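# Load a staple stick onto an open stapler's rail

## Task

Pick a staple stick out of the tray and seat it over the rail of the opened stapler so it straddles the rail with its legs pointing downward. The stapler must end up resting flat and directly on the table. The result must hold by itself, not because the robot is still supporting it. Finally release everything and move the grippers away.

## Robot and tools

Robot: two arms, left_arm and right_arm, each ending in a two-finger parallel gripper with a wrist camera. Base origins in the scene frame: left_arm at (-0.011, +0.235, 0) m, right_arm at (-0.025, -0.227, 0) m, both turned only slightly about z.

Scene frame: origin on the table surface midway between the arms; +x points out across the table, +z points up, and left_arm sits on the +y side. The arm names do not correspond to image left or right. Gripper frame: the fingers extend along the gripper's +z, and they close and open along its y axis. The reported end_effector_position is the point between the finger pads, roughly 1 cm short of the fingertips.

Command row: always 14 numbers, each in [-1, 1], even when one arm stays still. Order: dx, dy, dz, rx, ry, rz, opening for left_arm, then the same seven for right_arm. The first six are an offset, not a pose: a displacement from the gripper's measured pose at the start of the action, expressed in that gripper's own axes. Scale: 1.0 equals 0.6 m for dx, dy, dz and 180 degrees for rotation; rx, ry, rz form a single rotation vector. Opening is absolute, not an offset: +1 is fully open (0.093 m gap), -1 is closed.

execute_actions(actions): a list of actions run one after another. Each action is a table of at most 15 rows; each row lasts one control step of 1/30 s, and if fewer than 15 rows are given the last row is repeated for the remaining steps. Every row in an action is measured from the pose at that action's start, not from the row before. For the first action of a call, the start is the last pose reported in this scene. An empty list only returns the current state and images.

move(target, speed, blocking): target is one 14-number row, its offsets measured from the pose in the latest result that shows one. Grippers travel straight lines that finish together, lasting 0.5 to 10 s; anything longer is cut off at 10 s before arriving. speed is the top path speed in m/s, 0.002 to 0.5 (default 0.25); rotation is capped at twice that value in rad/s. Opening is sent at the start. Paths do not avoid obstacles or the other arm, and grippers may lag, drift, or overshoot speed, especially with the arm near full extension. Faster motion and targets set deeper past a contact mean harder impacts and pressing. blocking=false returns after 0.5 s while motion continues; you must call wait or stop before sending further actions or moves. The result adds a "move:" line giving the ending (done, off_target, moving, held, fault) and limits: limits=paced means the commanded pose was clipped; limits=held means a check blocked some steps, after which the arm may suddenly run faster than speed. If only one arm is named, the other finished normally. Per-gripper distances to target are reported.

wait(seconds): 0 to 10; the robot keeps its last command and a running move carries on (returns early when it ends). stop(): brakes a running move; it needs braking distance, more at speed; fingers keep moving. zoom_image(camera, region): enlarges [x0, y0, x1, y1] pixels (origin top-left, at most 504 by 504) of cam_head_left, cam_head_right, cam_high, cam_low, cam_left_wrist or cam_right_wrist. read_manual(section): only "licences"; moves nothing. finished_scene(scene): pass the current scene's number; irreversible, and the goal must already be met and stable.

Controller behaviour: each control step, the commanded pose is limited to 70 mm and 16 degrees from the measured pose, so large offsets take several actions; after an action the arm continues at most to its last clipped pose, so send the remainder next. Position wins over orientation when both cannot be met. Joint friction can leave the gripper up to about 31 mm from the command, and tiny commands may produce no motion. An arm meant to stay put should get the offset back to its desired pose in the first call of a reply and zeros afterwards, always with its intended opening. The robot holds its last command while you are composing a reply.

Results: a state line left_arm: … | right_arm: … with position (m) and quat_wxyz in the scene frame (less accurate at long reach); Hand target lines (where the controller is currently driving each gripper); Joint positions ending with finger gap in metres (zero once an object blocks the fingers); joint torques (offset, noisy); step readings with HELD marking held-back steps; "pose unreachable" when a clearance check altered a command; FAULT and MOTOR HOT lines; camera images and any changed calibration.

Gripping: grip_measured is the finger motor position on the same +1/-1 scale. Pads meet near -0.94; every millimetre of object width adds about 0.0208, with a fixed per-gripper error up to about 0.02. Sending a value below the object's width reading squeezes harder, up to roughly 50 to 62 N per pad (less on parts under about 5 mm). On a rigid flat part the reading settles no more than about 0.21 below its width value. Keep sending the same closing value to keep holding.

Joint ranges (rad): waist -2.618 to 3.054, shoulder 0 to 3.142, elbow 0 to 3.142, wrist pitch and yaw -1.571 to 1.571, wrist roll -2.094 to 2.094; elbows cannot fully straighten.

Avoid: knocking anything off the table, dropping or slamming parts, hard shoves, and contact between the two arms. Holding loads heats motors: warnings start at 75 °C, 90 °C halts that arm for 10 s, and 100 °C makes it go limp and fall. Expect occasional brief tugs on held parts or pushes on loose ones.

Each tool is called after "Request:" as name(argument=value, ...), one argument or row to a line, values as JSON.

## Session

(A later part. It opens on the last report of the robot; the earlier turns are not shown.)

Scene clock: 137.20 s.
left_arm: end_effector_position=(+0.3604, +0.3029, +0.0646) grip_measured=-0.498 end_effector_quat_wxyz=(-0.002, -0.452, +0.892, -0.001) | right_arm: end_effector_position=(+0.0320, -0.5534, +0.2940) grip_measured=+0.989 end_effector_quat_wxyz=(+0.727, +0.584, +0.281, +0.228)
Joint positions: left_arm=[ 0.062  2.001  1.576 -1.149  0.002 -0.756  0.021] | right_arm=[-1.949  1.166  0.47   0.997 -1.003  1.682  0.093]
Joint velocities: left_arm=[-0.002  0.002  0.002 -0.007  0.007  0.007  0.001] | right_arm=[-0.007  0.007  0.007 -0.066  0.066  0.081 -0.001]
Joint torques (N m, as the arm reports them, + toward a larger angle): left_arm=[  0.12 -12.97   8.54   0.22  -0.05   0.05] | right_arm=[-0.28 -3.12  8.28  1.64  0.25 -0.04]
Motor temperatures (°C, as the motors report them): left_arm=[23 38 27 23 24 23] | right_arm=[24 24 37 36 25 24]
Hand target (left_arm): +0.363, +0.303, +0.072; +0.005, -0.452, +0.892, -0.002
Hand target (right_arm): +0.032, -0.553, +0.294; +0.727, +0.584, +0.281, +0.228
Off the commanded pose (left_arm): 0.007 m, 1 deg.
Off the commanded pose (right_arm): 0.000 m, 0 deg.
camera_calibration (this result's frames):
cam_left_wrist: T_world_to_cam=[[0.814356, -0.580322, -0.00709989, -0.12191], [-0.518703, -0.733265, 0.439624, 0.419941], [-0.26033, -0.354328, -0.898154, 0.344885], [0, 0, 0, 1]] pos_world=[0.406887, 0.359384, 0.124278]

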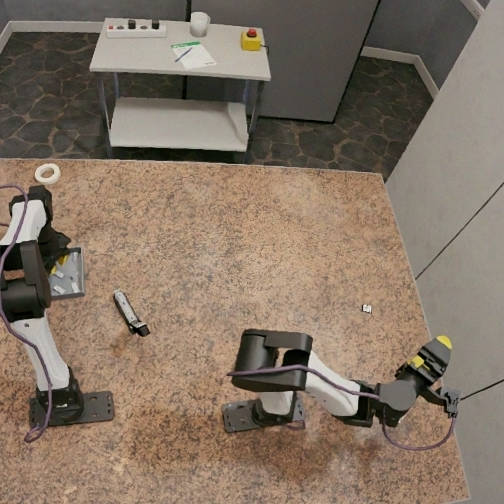

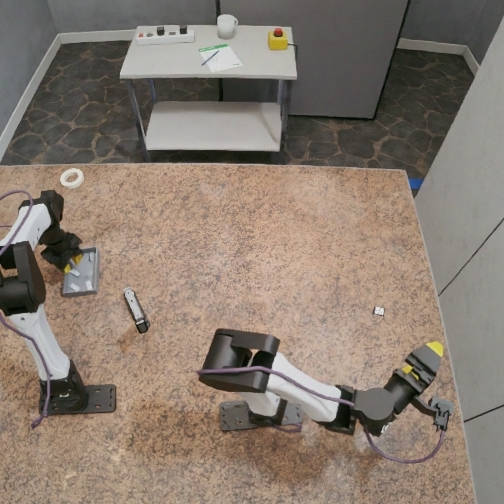

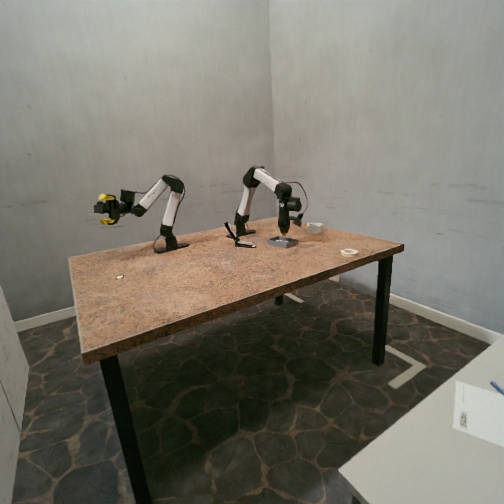

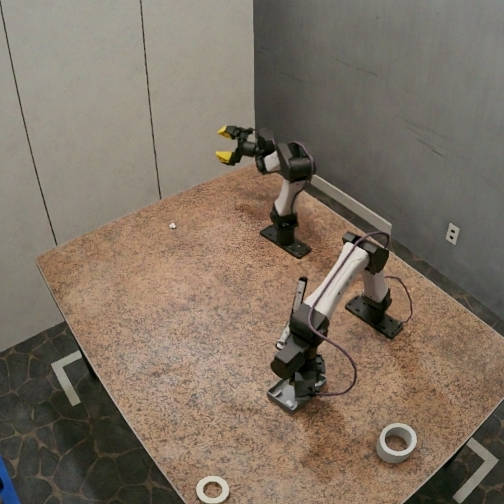

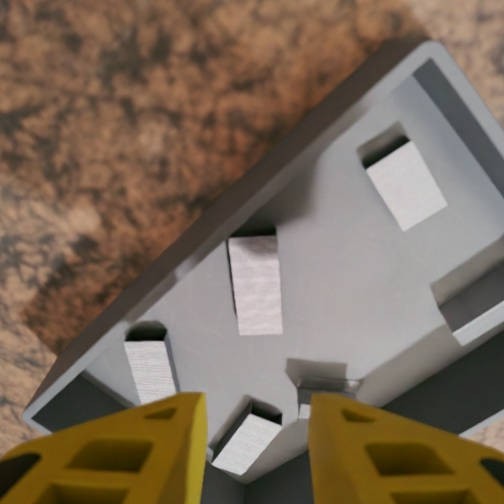

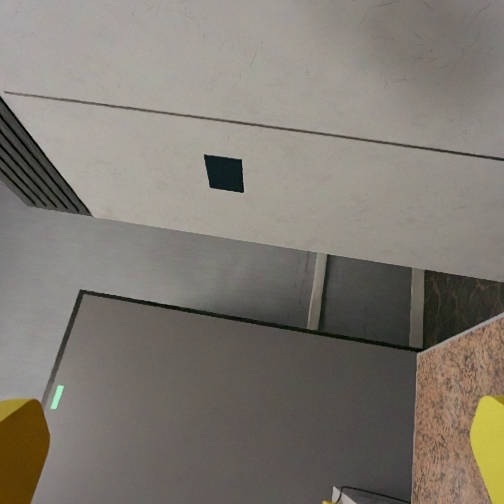

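Request:
move(
  target=[-0.062,-0.071,0,0,0,-0.172,-0.46,0,0,0,0,0,0,1],
  speed=0.1,
)

Scene clock: 145.30 s.
left_arm: end_effector_position=(+0.4135, +0.3126, +0.0631) grip_measured=-0.462 end_effector_quat_wxyz=(-0.001, -0.674, +0.739, -0.001) | right_arm: end_effector_position=(+0.0320, -0.5534, +0.2940) grip_measured=+0.989 end_effector_quat_wxyz=(+0.727, +0.584, +0.281, +0.228)
Joint positions: left_arm=[ 0.062  2.222  1.911 -1.261  0.002 -1.297  0.023] | right_arm=[-1.949  1.166  0.47   0.997 -1.003  1.682  0.093]
Joint velocities: left_arm=[-0.017  0.017  0.002  0.007  0.037  0.051 -0.001] | right_arm=[-0.012  0.002  0.002 -0.007  0.022 -0.051  0.001]
Joint torques (N m, as the arm reports them, + toward a larger angle): left_arm=[ -0.98 -13.33   8.86   0.18  -0.04  -0.05] | right_arm=[-0.42 -2.98  8.38  1.62  0.27 -0.04]
Motor temperatures (°C, as the motors report them): left_arm=[23 39 28 22 24 23] | right_arm=[24 24 37 36 25 24]
Hand target (left_arm): +0.416, +0.307, +0.064; -0.002, -0.673, +0.739, -0.000
Hand target (right_arm): +0.032, -0.553, +0.294; +0.727, +0.584, +0.281, +0.228
Off the commanded pose (left_arm): 0.006 m, 0 deg.
Off the commanded pose (right_arm): 0.000 m, 0 deg.
move: done
camera_calibration (this result's frames):
cam_left_wrist: T_world_to_cam=[[0.996917, -0.0781205, -0.0073183, -0.391995], [-0.067022, -0.896342, 0.438268, 0.319599], [-0.0407974, -0.436427, -0.898814, 0.295709], [0, 0, 0, 1]] pos_world=[0.424271, 0.384903, 0.122849]

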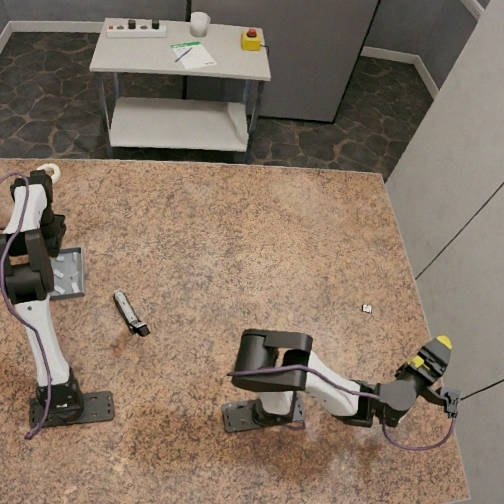

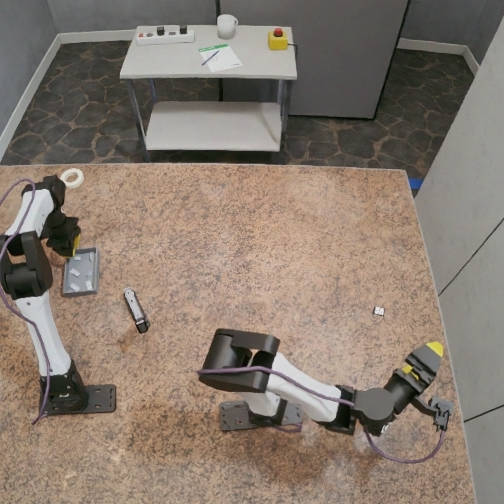

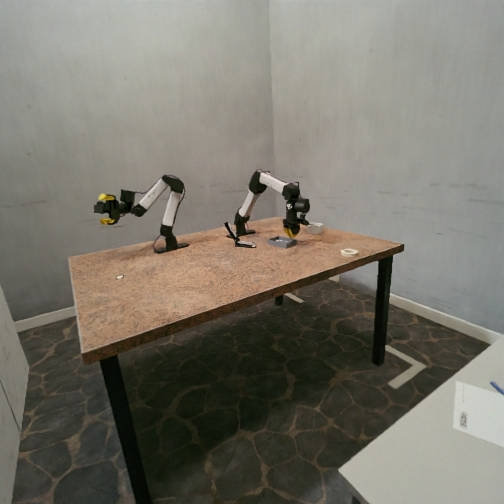

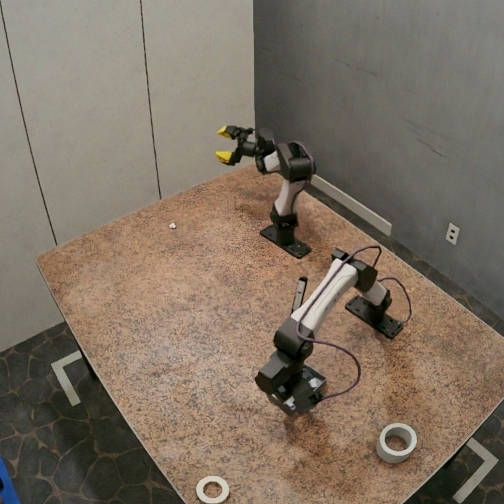

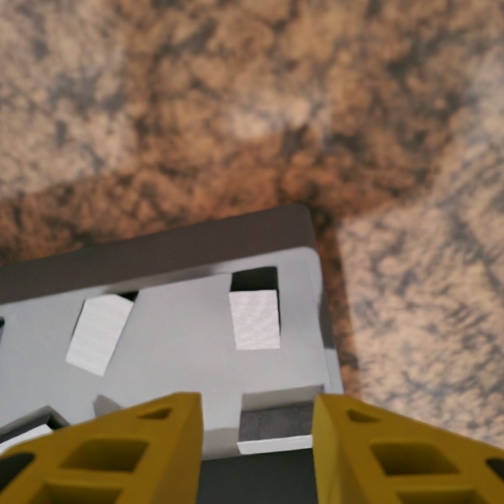

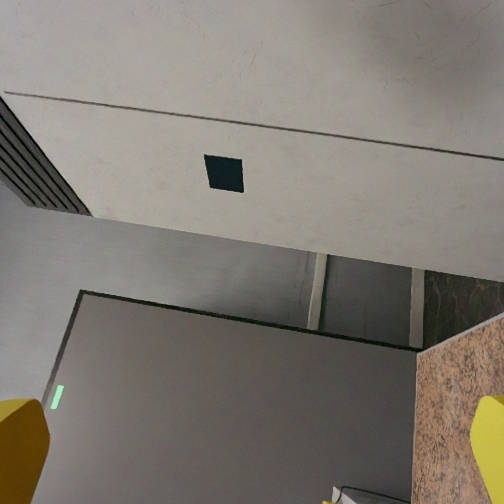

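Request:
move(
  target=[0.014,0,0.05,0,0,0,-0.5,0,0,0,0,0,0,1],
  speed=0.04,
)

Scene clock: 161.03 s.
left_arm: end_effector_position=(+0.4112, +0.3109, +0.0415) grip_measured=-0.498 end_effector_quat_wxyz=(-0.001, -0.675, +0.737, +0.001) | right_arm: end_effector_position=(+0.0320, -0.5534, +0.2940) grip_measured=+0.989 end_effector_quat_wxyz=(+0.727, +0.584, +0.281, +0.228)
Joint positions: left_arm=[ 0.058  2.222  1.824 -1.175 -0.001 -1.306  0.021] | right_arm=[-1.949  1.166  0.47   0.997 -1.003  1.682  0.093]
Joint velocities: left_arm=[-0.012 -0.007 -0.002 -0.007 -0.022 -0.066 -0.   ] | right_arm=[ 0.007 -0.022 -0.022  0.022  0.022 -0.037 -0.   ]
Joint torques (N m, as the arm reports them, + toward a larger angle): left_arm=[ -1.04 -13.55   4.97   0.55  -0.03  -0.01] | right_arm=[-0.21 -3.1   8.24  1.62  0.26 -0.04]
Motor temperatures (°C, as the motors report them): left_arm=[23 42 30 22 24 23] | right_arm=[24 24 37 37 25 24]
Hand target (left_arm): +0.412, +0.304, +0.033; -0.002, -0.674, +0.739, -0.000
Hand target (right_arm): +0.032, -0.553, +0.294; +0.727, +0.584, +0.281, +0.228
Off the commanded pose (left_arm): 0.011 m, 0 deg.
Off the commanded pose (right_arm): 0.000 m, 0 deg.
move: off_target (left_arm)
camera_calibration (this result's frames):
cam_left_wrist: T_world_to_cam=[[0.997256, -0.0735362, -0.00856235, -0.391488], [-0.062486, -0.898091, 0.435349, 0.326218], [-0.0397037, -0.433619, -0.900221, 0.274212], [0, 0, 0, 1]] pos_world=[0.421685, 0.383088, 0.10148]

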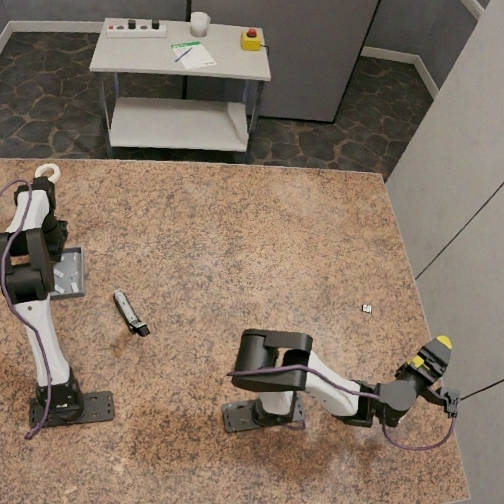

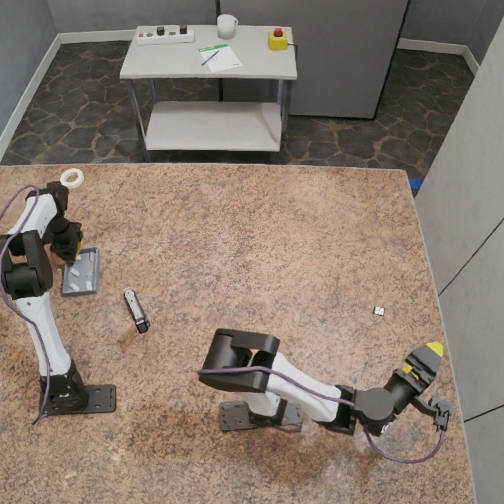

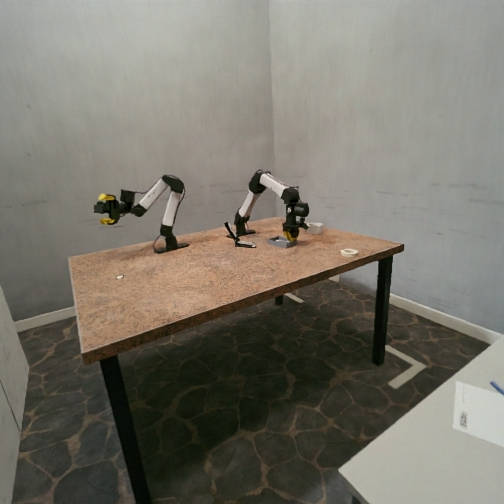

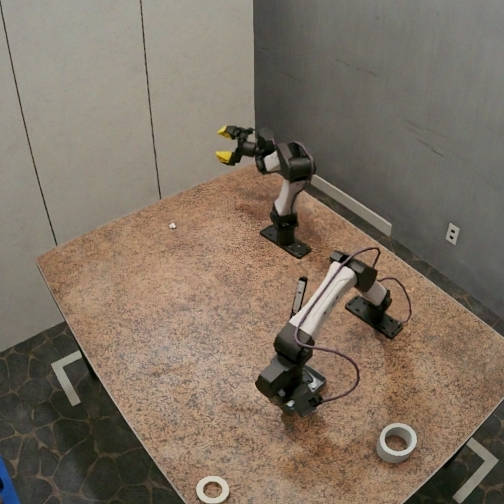

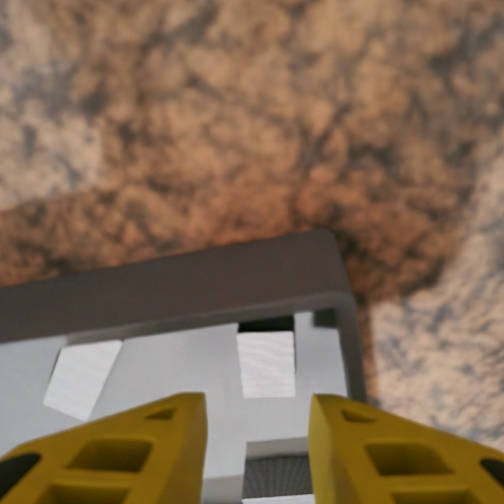

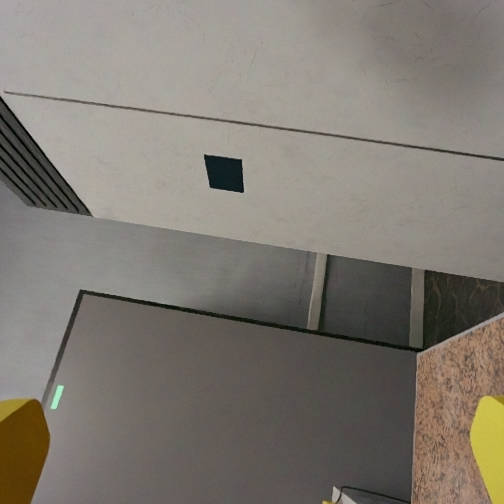

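Request:
move(
  target=[0.02,0.013,-0.003,0,0,0,-0.5,0,0,0,0,0,0,1],
  speed=0.03,
)

Scene clock: 180.43 s.
left_arm: end_effector_position=(+0.4022, +0.3040, +0.0409) grip_measured=-0.498 end_effector_quat_wxyz=(-0.006, -0.675, +0.738, +0.004) | right_arm: end_effector_position=(+0.0320, -0.5534, +0.2940) grip_measured=+0.989 end_effector_quat_wxyz=(+0.727, +0.584, +0.281, +0.228)
Joint positions: left_arm=[ 0.045  2.193  1.774 -1.166 -0.001 -1.318  0.021] | right_arm=[-1.949  1.166  0.47   0.997 -1.003  1.682  0.093]
Joint velocities: left_arm=[-0.002 -0.002 -0.002  0.095  0.022 -0.037  0.   ] | right_arm=[-0.022 -0.002 -0.002 -0.007 -0.066  0.007 -0.   ]
Joint torques (N m, as the arm reports them, + toward a larger angle): left_arm=[ -0.64 -15.38   5.69   0.33  -0.06  -0.04] | right_arm=[-0.36 -3.06  8.29  1.61  0.21 -0.02]
Motor temperatures (°C, as the motors report them): left_arm=[23 44 29 22 24 23] | right_arm=[24 24 38 38 25 24]
Hand target (left_arm): +0.402, +0.300, +0.043; -0.001, -0.675, +0.737, +0.001
Hand target (right_arm): +0.032, -0.553, +0.294; +0.727, +0.584, +0.281, +0.228
Off the commanded pose (left_arm): 0.005 m, 1 deg.
Off the commanded pose (right_arm): 0.000 m, 0 deg.
move: done
camera_calibration (this result's frames):
cam_left_wrist: T_world_to_cam=[[0.997061, -0.0739441, -0.0200465, -0.382422], [-0.0577393, -0.897235, 0.437762, 0.317405], [-0.0503563, -0.435318, -0.898867, 0.275063], [0, 0, 0, 1]] pos_world=[0.413476, 0.376248, 0.100631]

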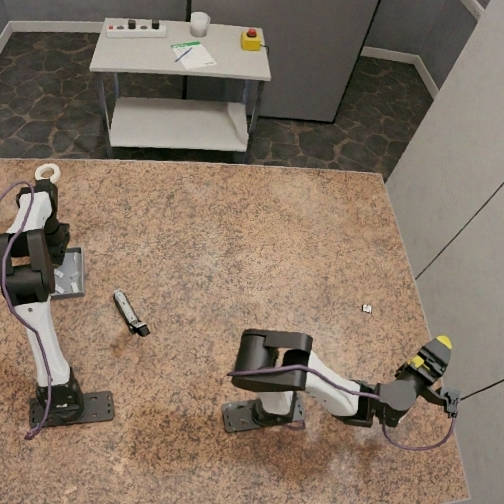

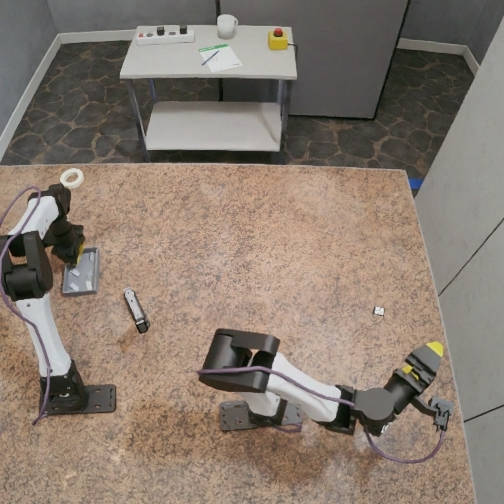

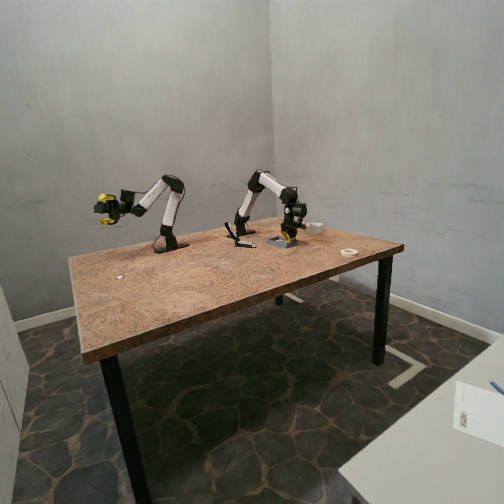

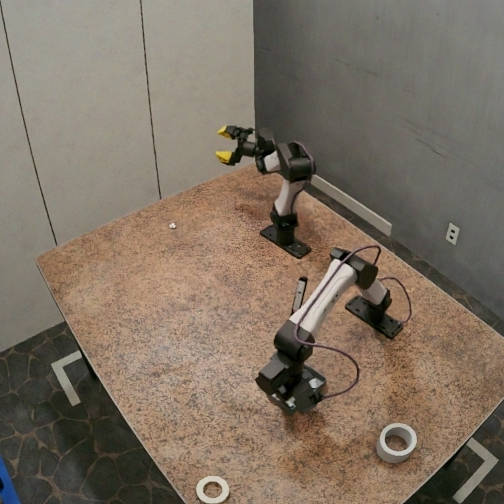

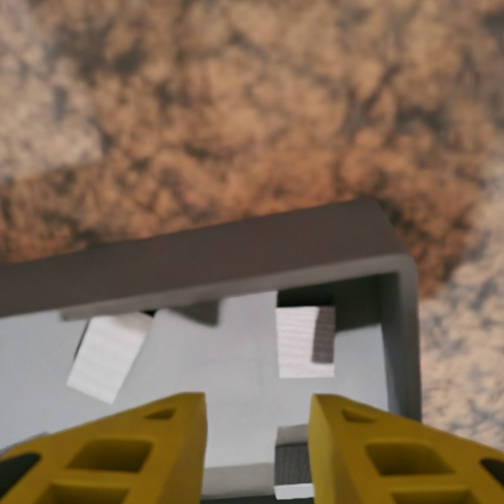

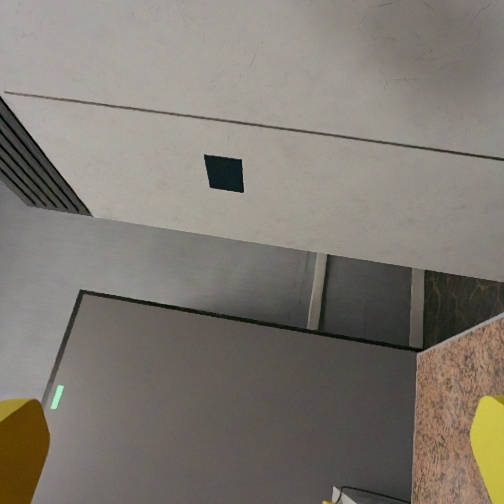

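Request:
move(
  target=[0,-0.02,0.02,0,0,0,-0.5,0,0,0,0,0,0,1],
  speed=0.02,
)

Scene clock: 189.03 s.
left_arm: end_effector_position=(+0.4076, +0.3049, +0.0332) grip_measured=-0.498 end_effector_quat_wxyz=(-0.009, -0.675, +0.737, +0.006) | right_arm: end_effector_position=(+0.0320, -0.5534, +0.2940) grip_measured=+0.989 end_effector_quat_wxyz=(+0.727, +0.584, +0.281, +0.228)
Joint positions: left_arm=[ 0.045  2.229  1.802 -1.166 -0.001 -1.319  0.021] | right_arm=[-1.949  1.166  0.47   0.997 -1.003  1.682  0.093]
Joint velocities: left_arm=[-0.007 -0.012  0.002  0.037  0.007  0.022  0.001] | right_arm=[-0.007 -0.012 -0.002  0.007 -0.007 -0.007 -0.   ]
Joint torques (N m, as the arm reports them, + toward a larger angle): left_arm=[ -0.39 -12.12   8.28   0.33  -0.05   0.  ] | right_arm=[-0.28 -3.04  8.33  1.63  0.29 -0.05]
Motor temperatures (°C, as the motors report them): left_arm=[23 46 29 22 24 23] | right_arm=[24 24 38 38 25 24]
Hand target (left_arm): +0.414, +0.303, +0.029; -0.006, -0.675, +0.738, +0.004
Hand target (right_arm): +0.032, -0.553, +0.294; +0.727, +0.584, +0.281, +0.228
Off the commanded pose (left_arm): 0.008 m, 0 deg.
Off the commanded pose (right_arm): 0.000 m, 0 deg.
move: done
camera_calibration (this result's frames):
cam_left_wrist: T_world_to_cam=[[0.996938, -0.0732128, -0.0274615, -0.387805], [-0.0537537, -0.896736, 0.439288, 0.320045], [-0.0567872, -0.436467, -0.897926, 0.27177], [0, 0, 0, 1]] pos_world=[0.419254, 0.377223, 0.0927875]

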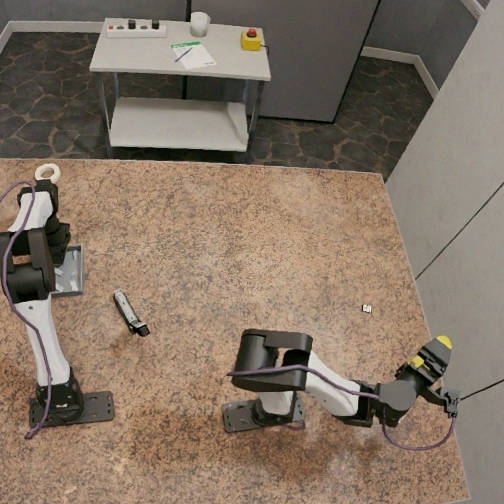

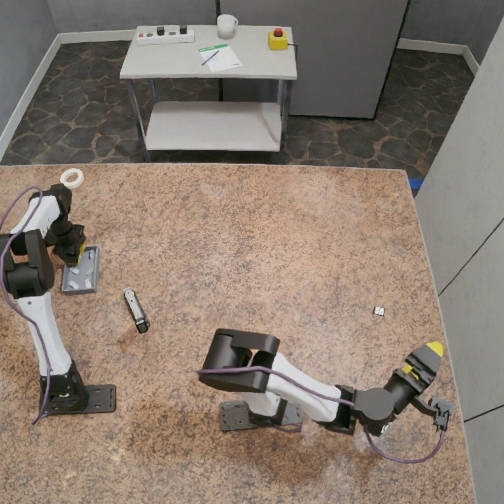

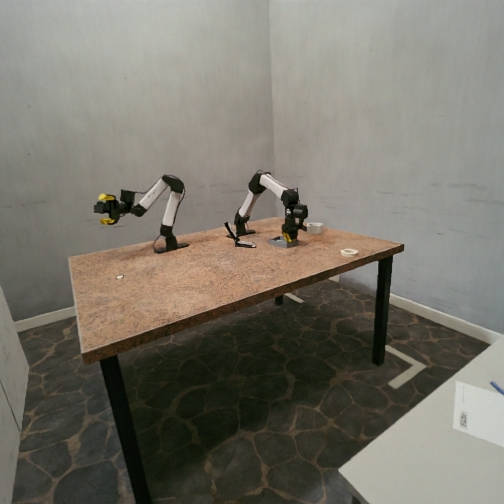

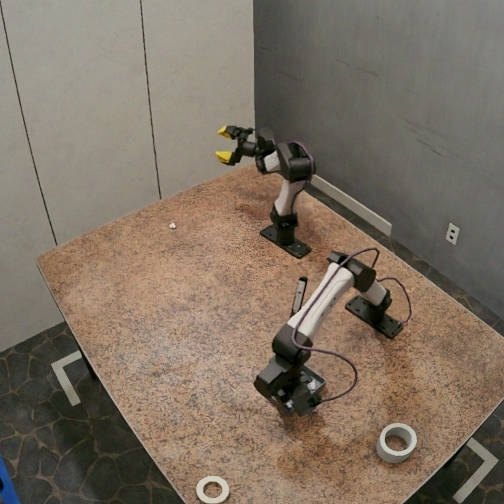

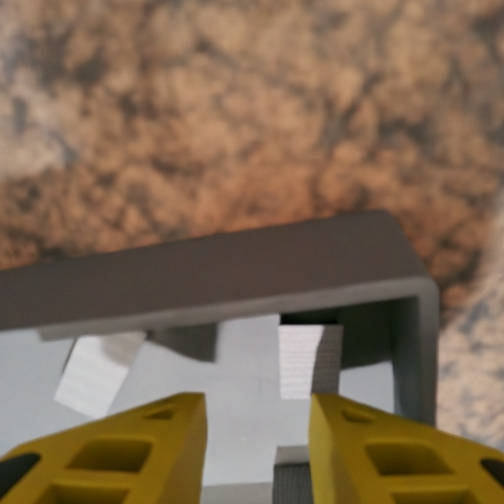

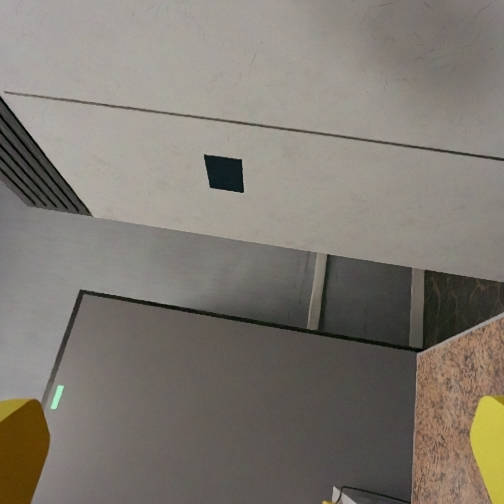

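Request:
move(
  target=[0,-0.024,-0.01,0,0,0,-0.5,0,0,0,0,0,0,1],
  speed=0.02,
)

Scene clock: 196.13 s.
left_arm: end_effector_position=(+0.4195, +0.3068, +0.0384) grip_measured=-0.498 end_effector_quat_wxyz=(-0.008, -0.675, +0.737, +0.006) | right_arm: end_effector_position=(+0.0320, -0.5534, +0.2940) grip_measured=+0.989 end_effector_quat_wxyz=(+0.727, +0.584, +0.281, +0.228)
Joint positions: left_arm=[ 0.045  2.275  1.9   -1.215 -0.001 -1.319  0.021] | right_arm=[-1.949  1.166  0.47   0.997 -1.003  1.682  0.093]
Joint velocities: left_arm=[-0.007  0.027 -0.012  0.022 -0.037  0.066  0.   ] | right_arm=[ 0.007 -0.007 -0.002 -0.007  0.037 -0.007 -0.001]
Joint torques (N m, as the arm reports them, + toward a larger angle): left_arm=[ -0.57 -13.62   8.85   0.14  -0.06  -0.02] | right_arm=[-0.23 -3.04  8.3   1.66  0.26 -0.07]
Motor temperatures (°C, as the motors report them): left_arm=[23 46 30 22 24 23] | right_arm=[24 24 38 38 25 24]
Hand target (left_arm): +0.422, +0.303, +0.039; -0.009, -0.675, +0.737, +0.006
Hand target (right_arm): +0.032, -0.553, +0.294; +0.727, +0.584, +0.281, +0.228
Off the commanded pose (left_arm): 0.004 m, 0 deg.
Off the commanded pose (right_arm): 0.000 m, 0 deg.
move: done
camera_calibration (this result's frames):
cam_left_wrist: T_world_to_cam=[[0.996988, -0.0732045, -0.0256083, -0.399423], [-0.0545799, -0.896873, 0.438907, 0.320588], [-0.0550974, -0.436187, -0.898168, 0.277127], [0, 0, 0, 1]] pos_world=[0.430986, 0.379166, 0.0979701]

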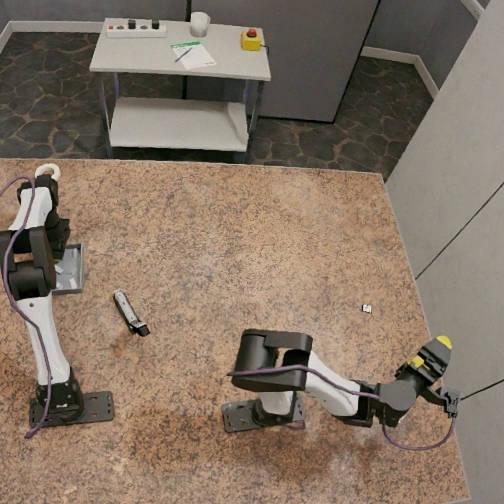

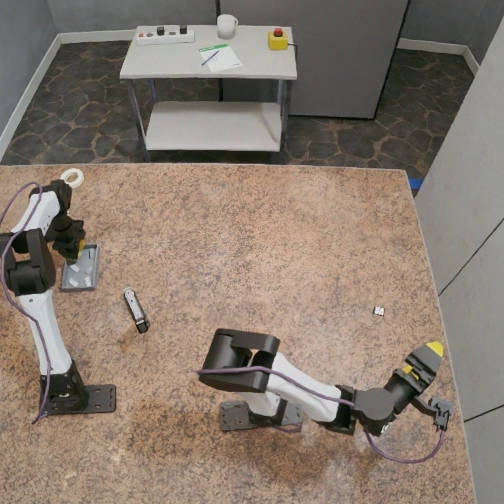

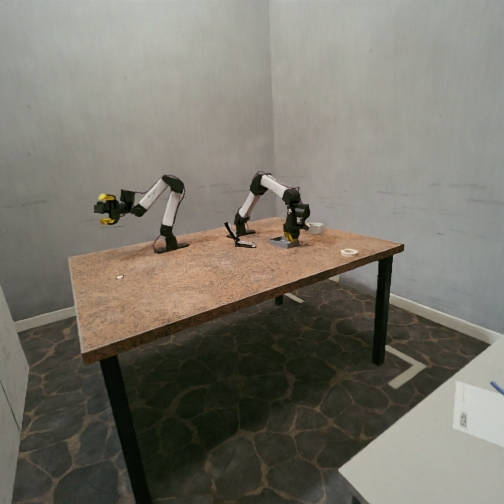

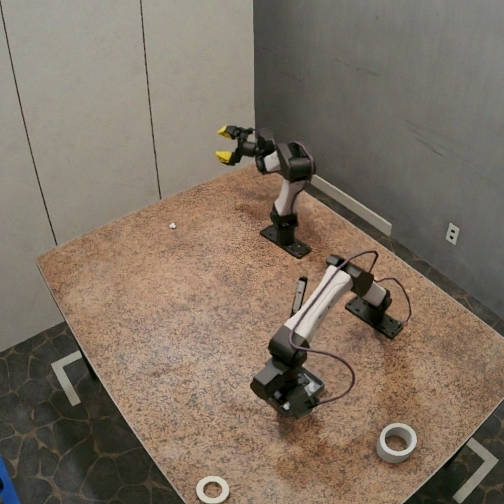

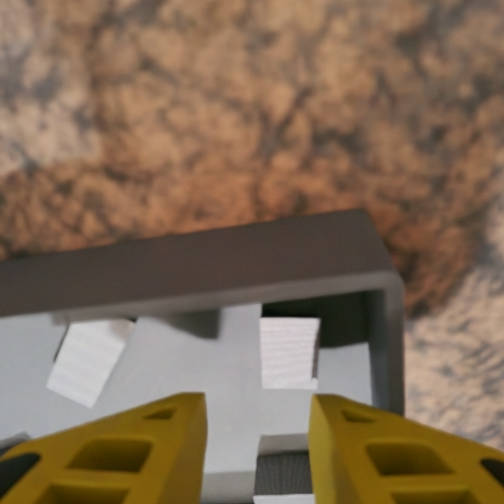

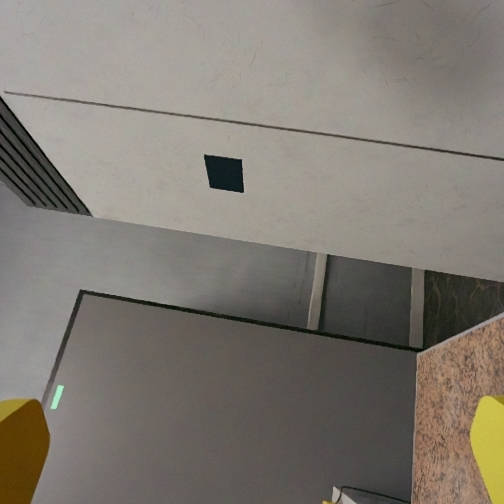

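Request:
move(
  target=[0,0,-0.04,0.1,0,0,-0.5,0,0,0,0,0,0,1],
  speed=0.05,
)

Scene clock: 215.80 s.
left_arm: end_effector_position=(+0.4214, +0.3031, +0.0605) grip_measured=-0.498 end_effector_quat_wxyz=(+0.092, -0.668, +0.731, -0.104) | right_arm: end_effector_position=(+0.0320, -0.5534, +0.2940) grip_measured=+0.989 end_effector_quat_wxyz=(+0.727, +0.584, +0.281, +0.228)
Joint positions: left_arm=[ 0.067  1.994  1.512 -0.821  0.08  -1.307  0.021] | right_arm=[-1.949  1.166  0.47   0.997 -1.003  1.682  0.093]
Joint velocities: left_arm=[ 0.017 -0.007  0.002  0.022  0.022  0.007 -0.001] | right_arm=[-0.022 -0.022 -0.002  0.037 -0.037  0.066  0.001]
Joint torques (N m, as the arm reports them, + toward a larger angle): left_arm=[  1.14 -14.     6.26   0.89   0.02   0.14] | right_arm=[-0.38 -2.9   8.46  1.6   0.25 -0.03]
Motor temperatures (°C, as the motors report them): left_arm=[23 48 31 22 24 23] | right_arm=[24 24 39 39 25 24]
Hand target (left_arm): +0.420, +0.307, +0.063; +0.097, -0.668, +0.730, -0.110
Hand target (right_arm): +0.032, -0.553, +0.294; +0.727, +0.584, +0.281, +0.228
Off the commanded pose (left_arm): 0.004 m, 1 deg.
Off the commanded pose (right_arm): 0.000 m, 0 deg.
move: done
camera_calibration (this result's frames):
cam_left_wrist: T_world_to_cam=[[0.960483, -0.0704122, 0.269286, -0.404365], [-0.184898, -0.884569, 0.428195, 0.359494], [0.208052, -0.461064, -0.862632, 0.189948], [0, 0, 0, 1]] pos_world=[0.415336, 0.377103, 0.118811]

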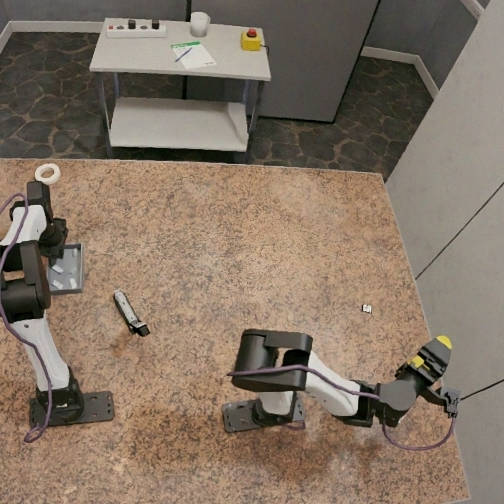

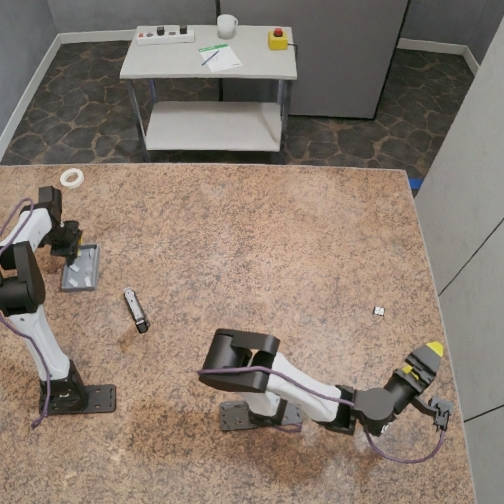

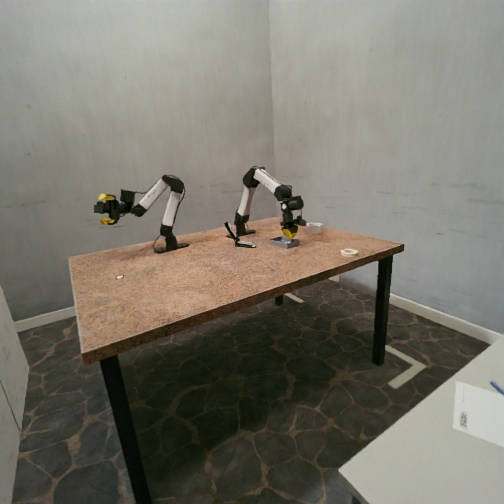

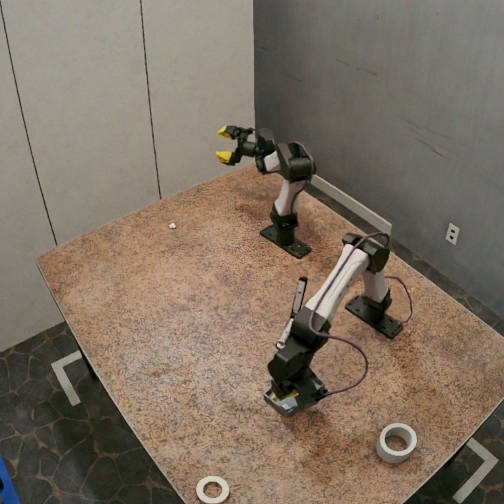

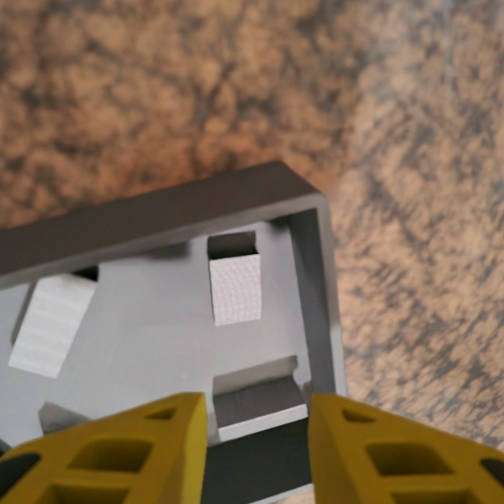

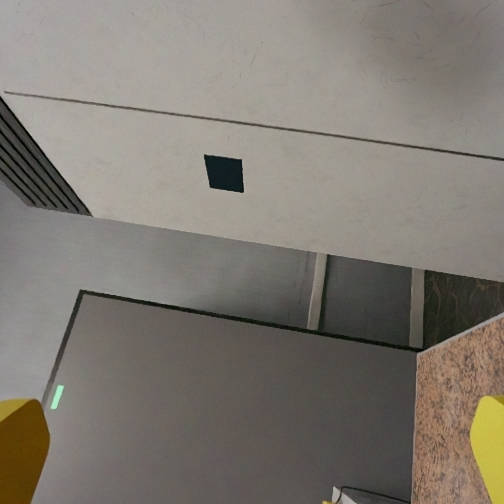

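Request:
move(
  target=[-0.006,0.002,0.052,0,0,0,-0.48,0,0,0,0,0,0,1],
  speed=0.02,
)

Scene clock: 227.63 s.
left_arm: end_effector_position=(+0.4329, +0.3052, +0.0423) grip_measured=-0.482 end_effector_quat_wxyz=(+0.101, -0.667, +0.730, -0.110) | right_arm: end_effector_position=(+0.0320, -0.5534, +0.2940) grip_measured=+0.989 end_effector_quat_wxyz=(+0.727, +0.584, +0.281, +0.228)
Joint positions: left_arm=[ 0.067  2.039  1.497 -0.74   0.081 -1.307  0.022] | right_arm=[-1.949  1.166  0.47   0.997 -1.003  1.682  0.093]
Joint velocities: left_arm=[ 0.002 -0.012 -0.007  0.007 -0.081 -0.037  0.001] | right_arm=[-0.017  0.012  0.007  0.022 -0.066 -0.11   0.001]
Joint torques (N m, as the arm reports them, + toward a larger angle): left_arm=[  0.39 -11.11   5.72   0.96   0.     0.12] | right_arm=[-0.36 -3.08  8.34  1.68  0.26 -0.02]
Motor temperatures (°C, as the motors report them): left_arm=[23 48 30 23 24 23] | right_arm=[24 24 39 39 25 24]
Hand target (left_arm): +0.429, +0.306, +0.030; +0.092, -0.668, +0.731, -0.104
Hand target (right_arm): +0.032, -0.553, +0.294; +0.727, +0.584, +0.281, +0.228
Off the commanded pose (left_arm): 0.013 m, 1 deg.
Off the commanded pose (right_arm): 0.000 m, 0 deg.
move: off_target (left_arm)
camera_calibration (this result's frames):
cam_left_wrist: T_world_to_cam=[[0.954594, -0.0715169, 0.289198, -0.408299], [-0.193934, -0.886076, 0.421021, 0.375917], [0.226141, -0.45799, -0.859712, 0.163975], [0, 0, 0, 1]] pos_world=[0.425581, 0.37899, 0.100781]

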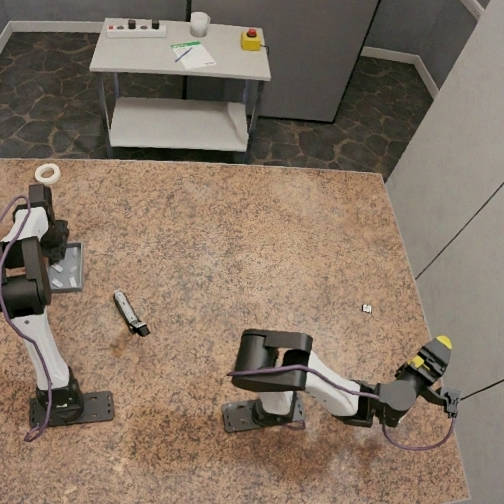

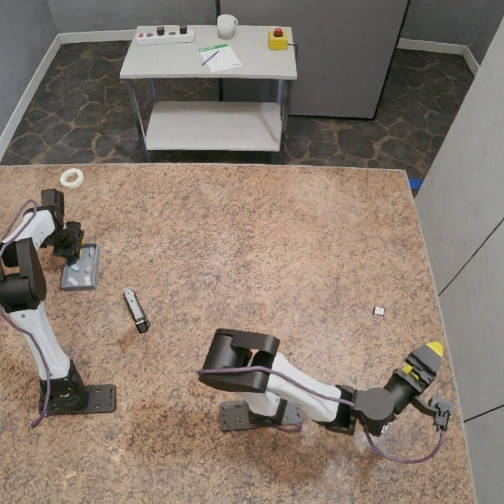

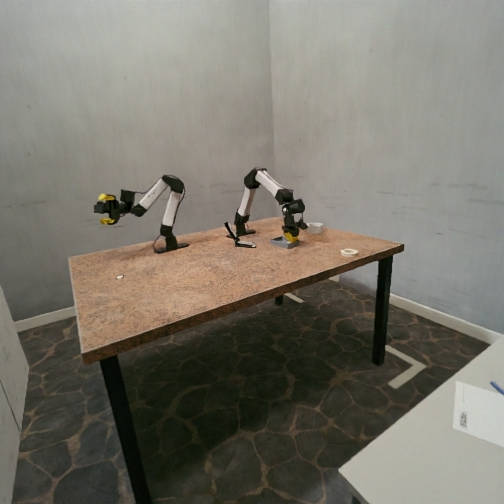

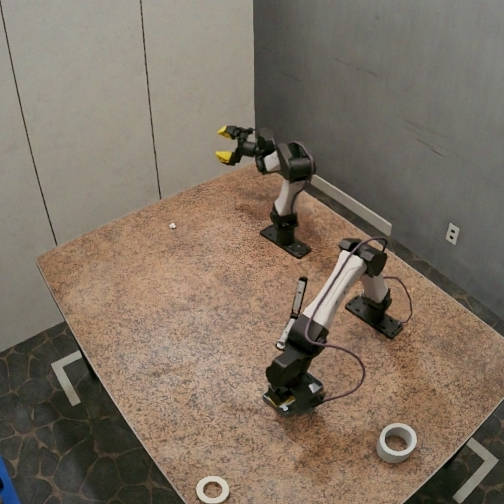

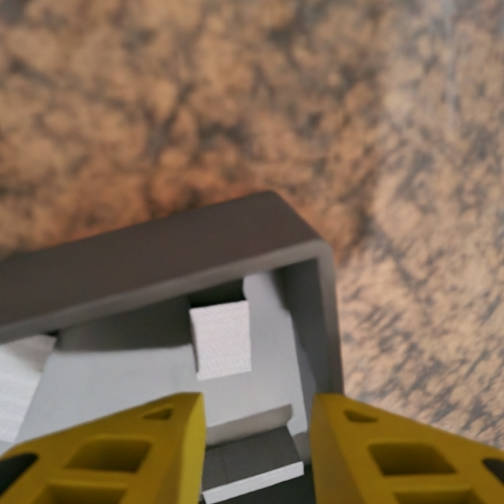

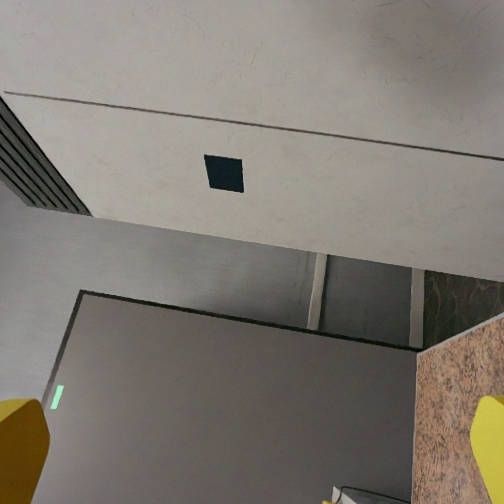

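Request:
move(
  target=[0,0.024,0,0,0,0,-0.48,0,0,0,0,0,0,1],
  speed=0.02,
)

Scene clock: 234.10 s.
left_arm: end_effector_position=(+0.4200, +0.3028, +0.0352) grip_measured=-0.482 end_effector_quat_wxyz=(+0.094, -0.668, +0.730, -0.106) | right_arm: end_effector_position=(+0.0320, -0.5534, +0.2940) grip_measured=+0.989 end_effector_quat_wxyz=(+0.727, +0.584, +0.281, +0.228)
Joint positions: left_arm=[ 0.067  2.012  1.432 -0.718  0.081 -1.307  0.022] | right_arm=[-1.949  1.166  0.47   0.997 -1.003  1.682  0.093]
Joint velocities: left_arm=[ 0.007 -0.022 -0.017 -0.007 -0.007  0.022 -0.   ] | right_arm=[ 0.012 -0.007  0.002 -0.051 -0.007  0.022 -0.001]
Joint torques (N m, as the arm reports them, + toward a larger angle): left_arm=[  0.94 -14.1    6.08   0.9    0.02   0.14] | right_arm=[-0.35 -3.06  8.45  1.63  0.31 -0.03]
Motor temperatures (°C, as the motors report them): left_arm=[23 48 30 23 24 23] | right_arm=[24 24 39 39 25 24]
Hand target (left_arm): +0.419, +0.307, +0.038; +0.101, -0.667, +0.730, -0.110
Hand target (right_arm): +0.032, -0.553, +0.294; +0.727, +0.584, +0.281, +0.228
Off the commanded pose (left_arm): 0.005 m, 1 deg.
Off the commanded pose (right_arm): 0.000 m, 0 deg.
move: done
camera_calibration (this result's frames):
cam_left_wrist: T_world_to_cam=[[0.959031, -0.0706807, 0.274344, -0.395731], [-0.18726, -0.884818, 0.42665, 0.370886], [0.212589, -0.460544, -0.861803, 0.166201], [0, 0, 0, 1]] pos_world=[0.413638, 0.376739, 0.0935607]

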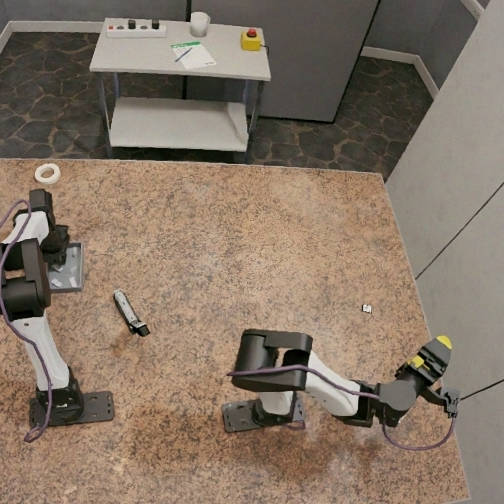

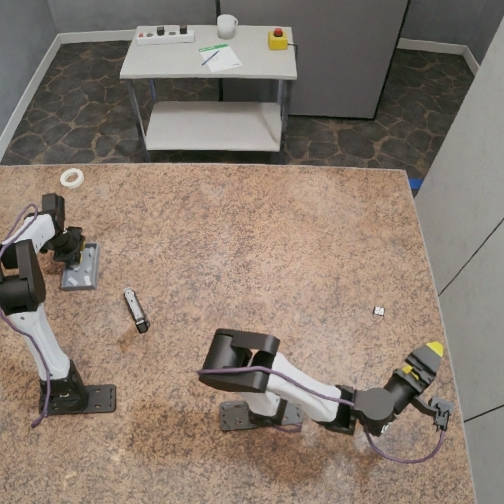

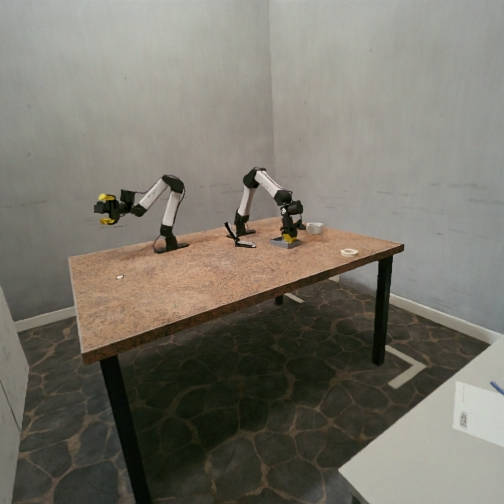

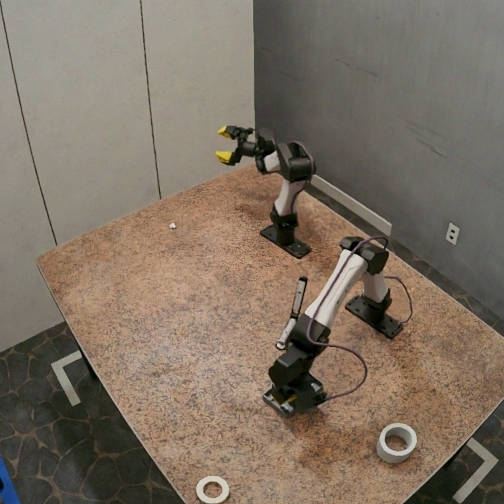

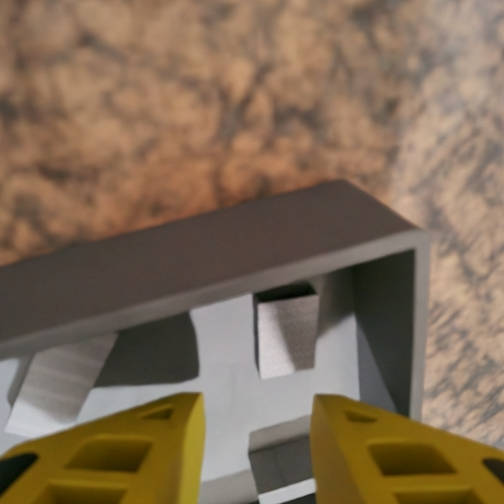

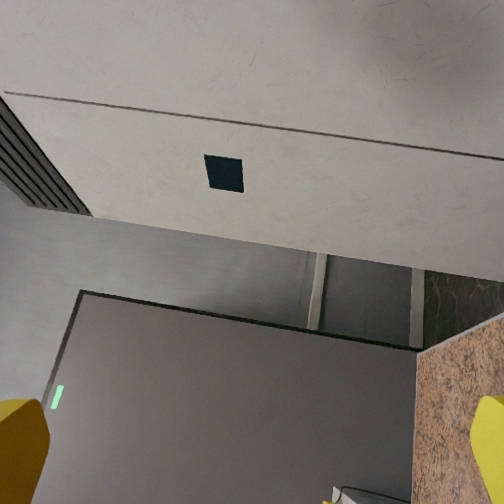

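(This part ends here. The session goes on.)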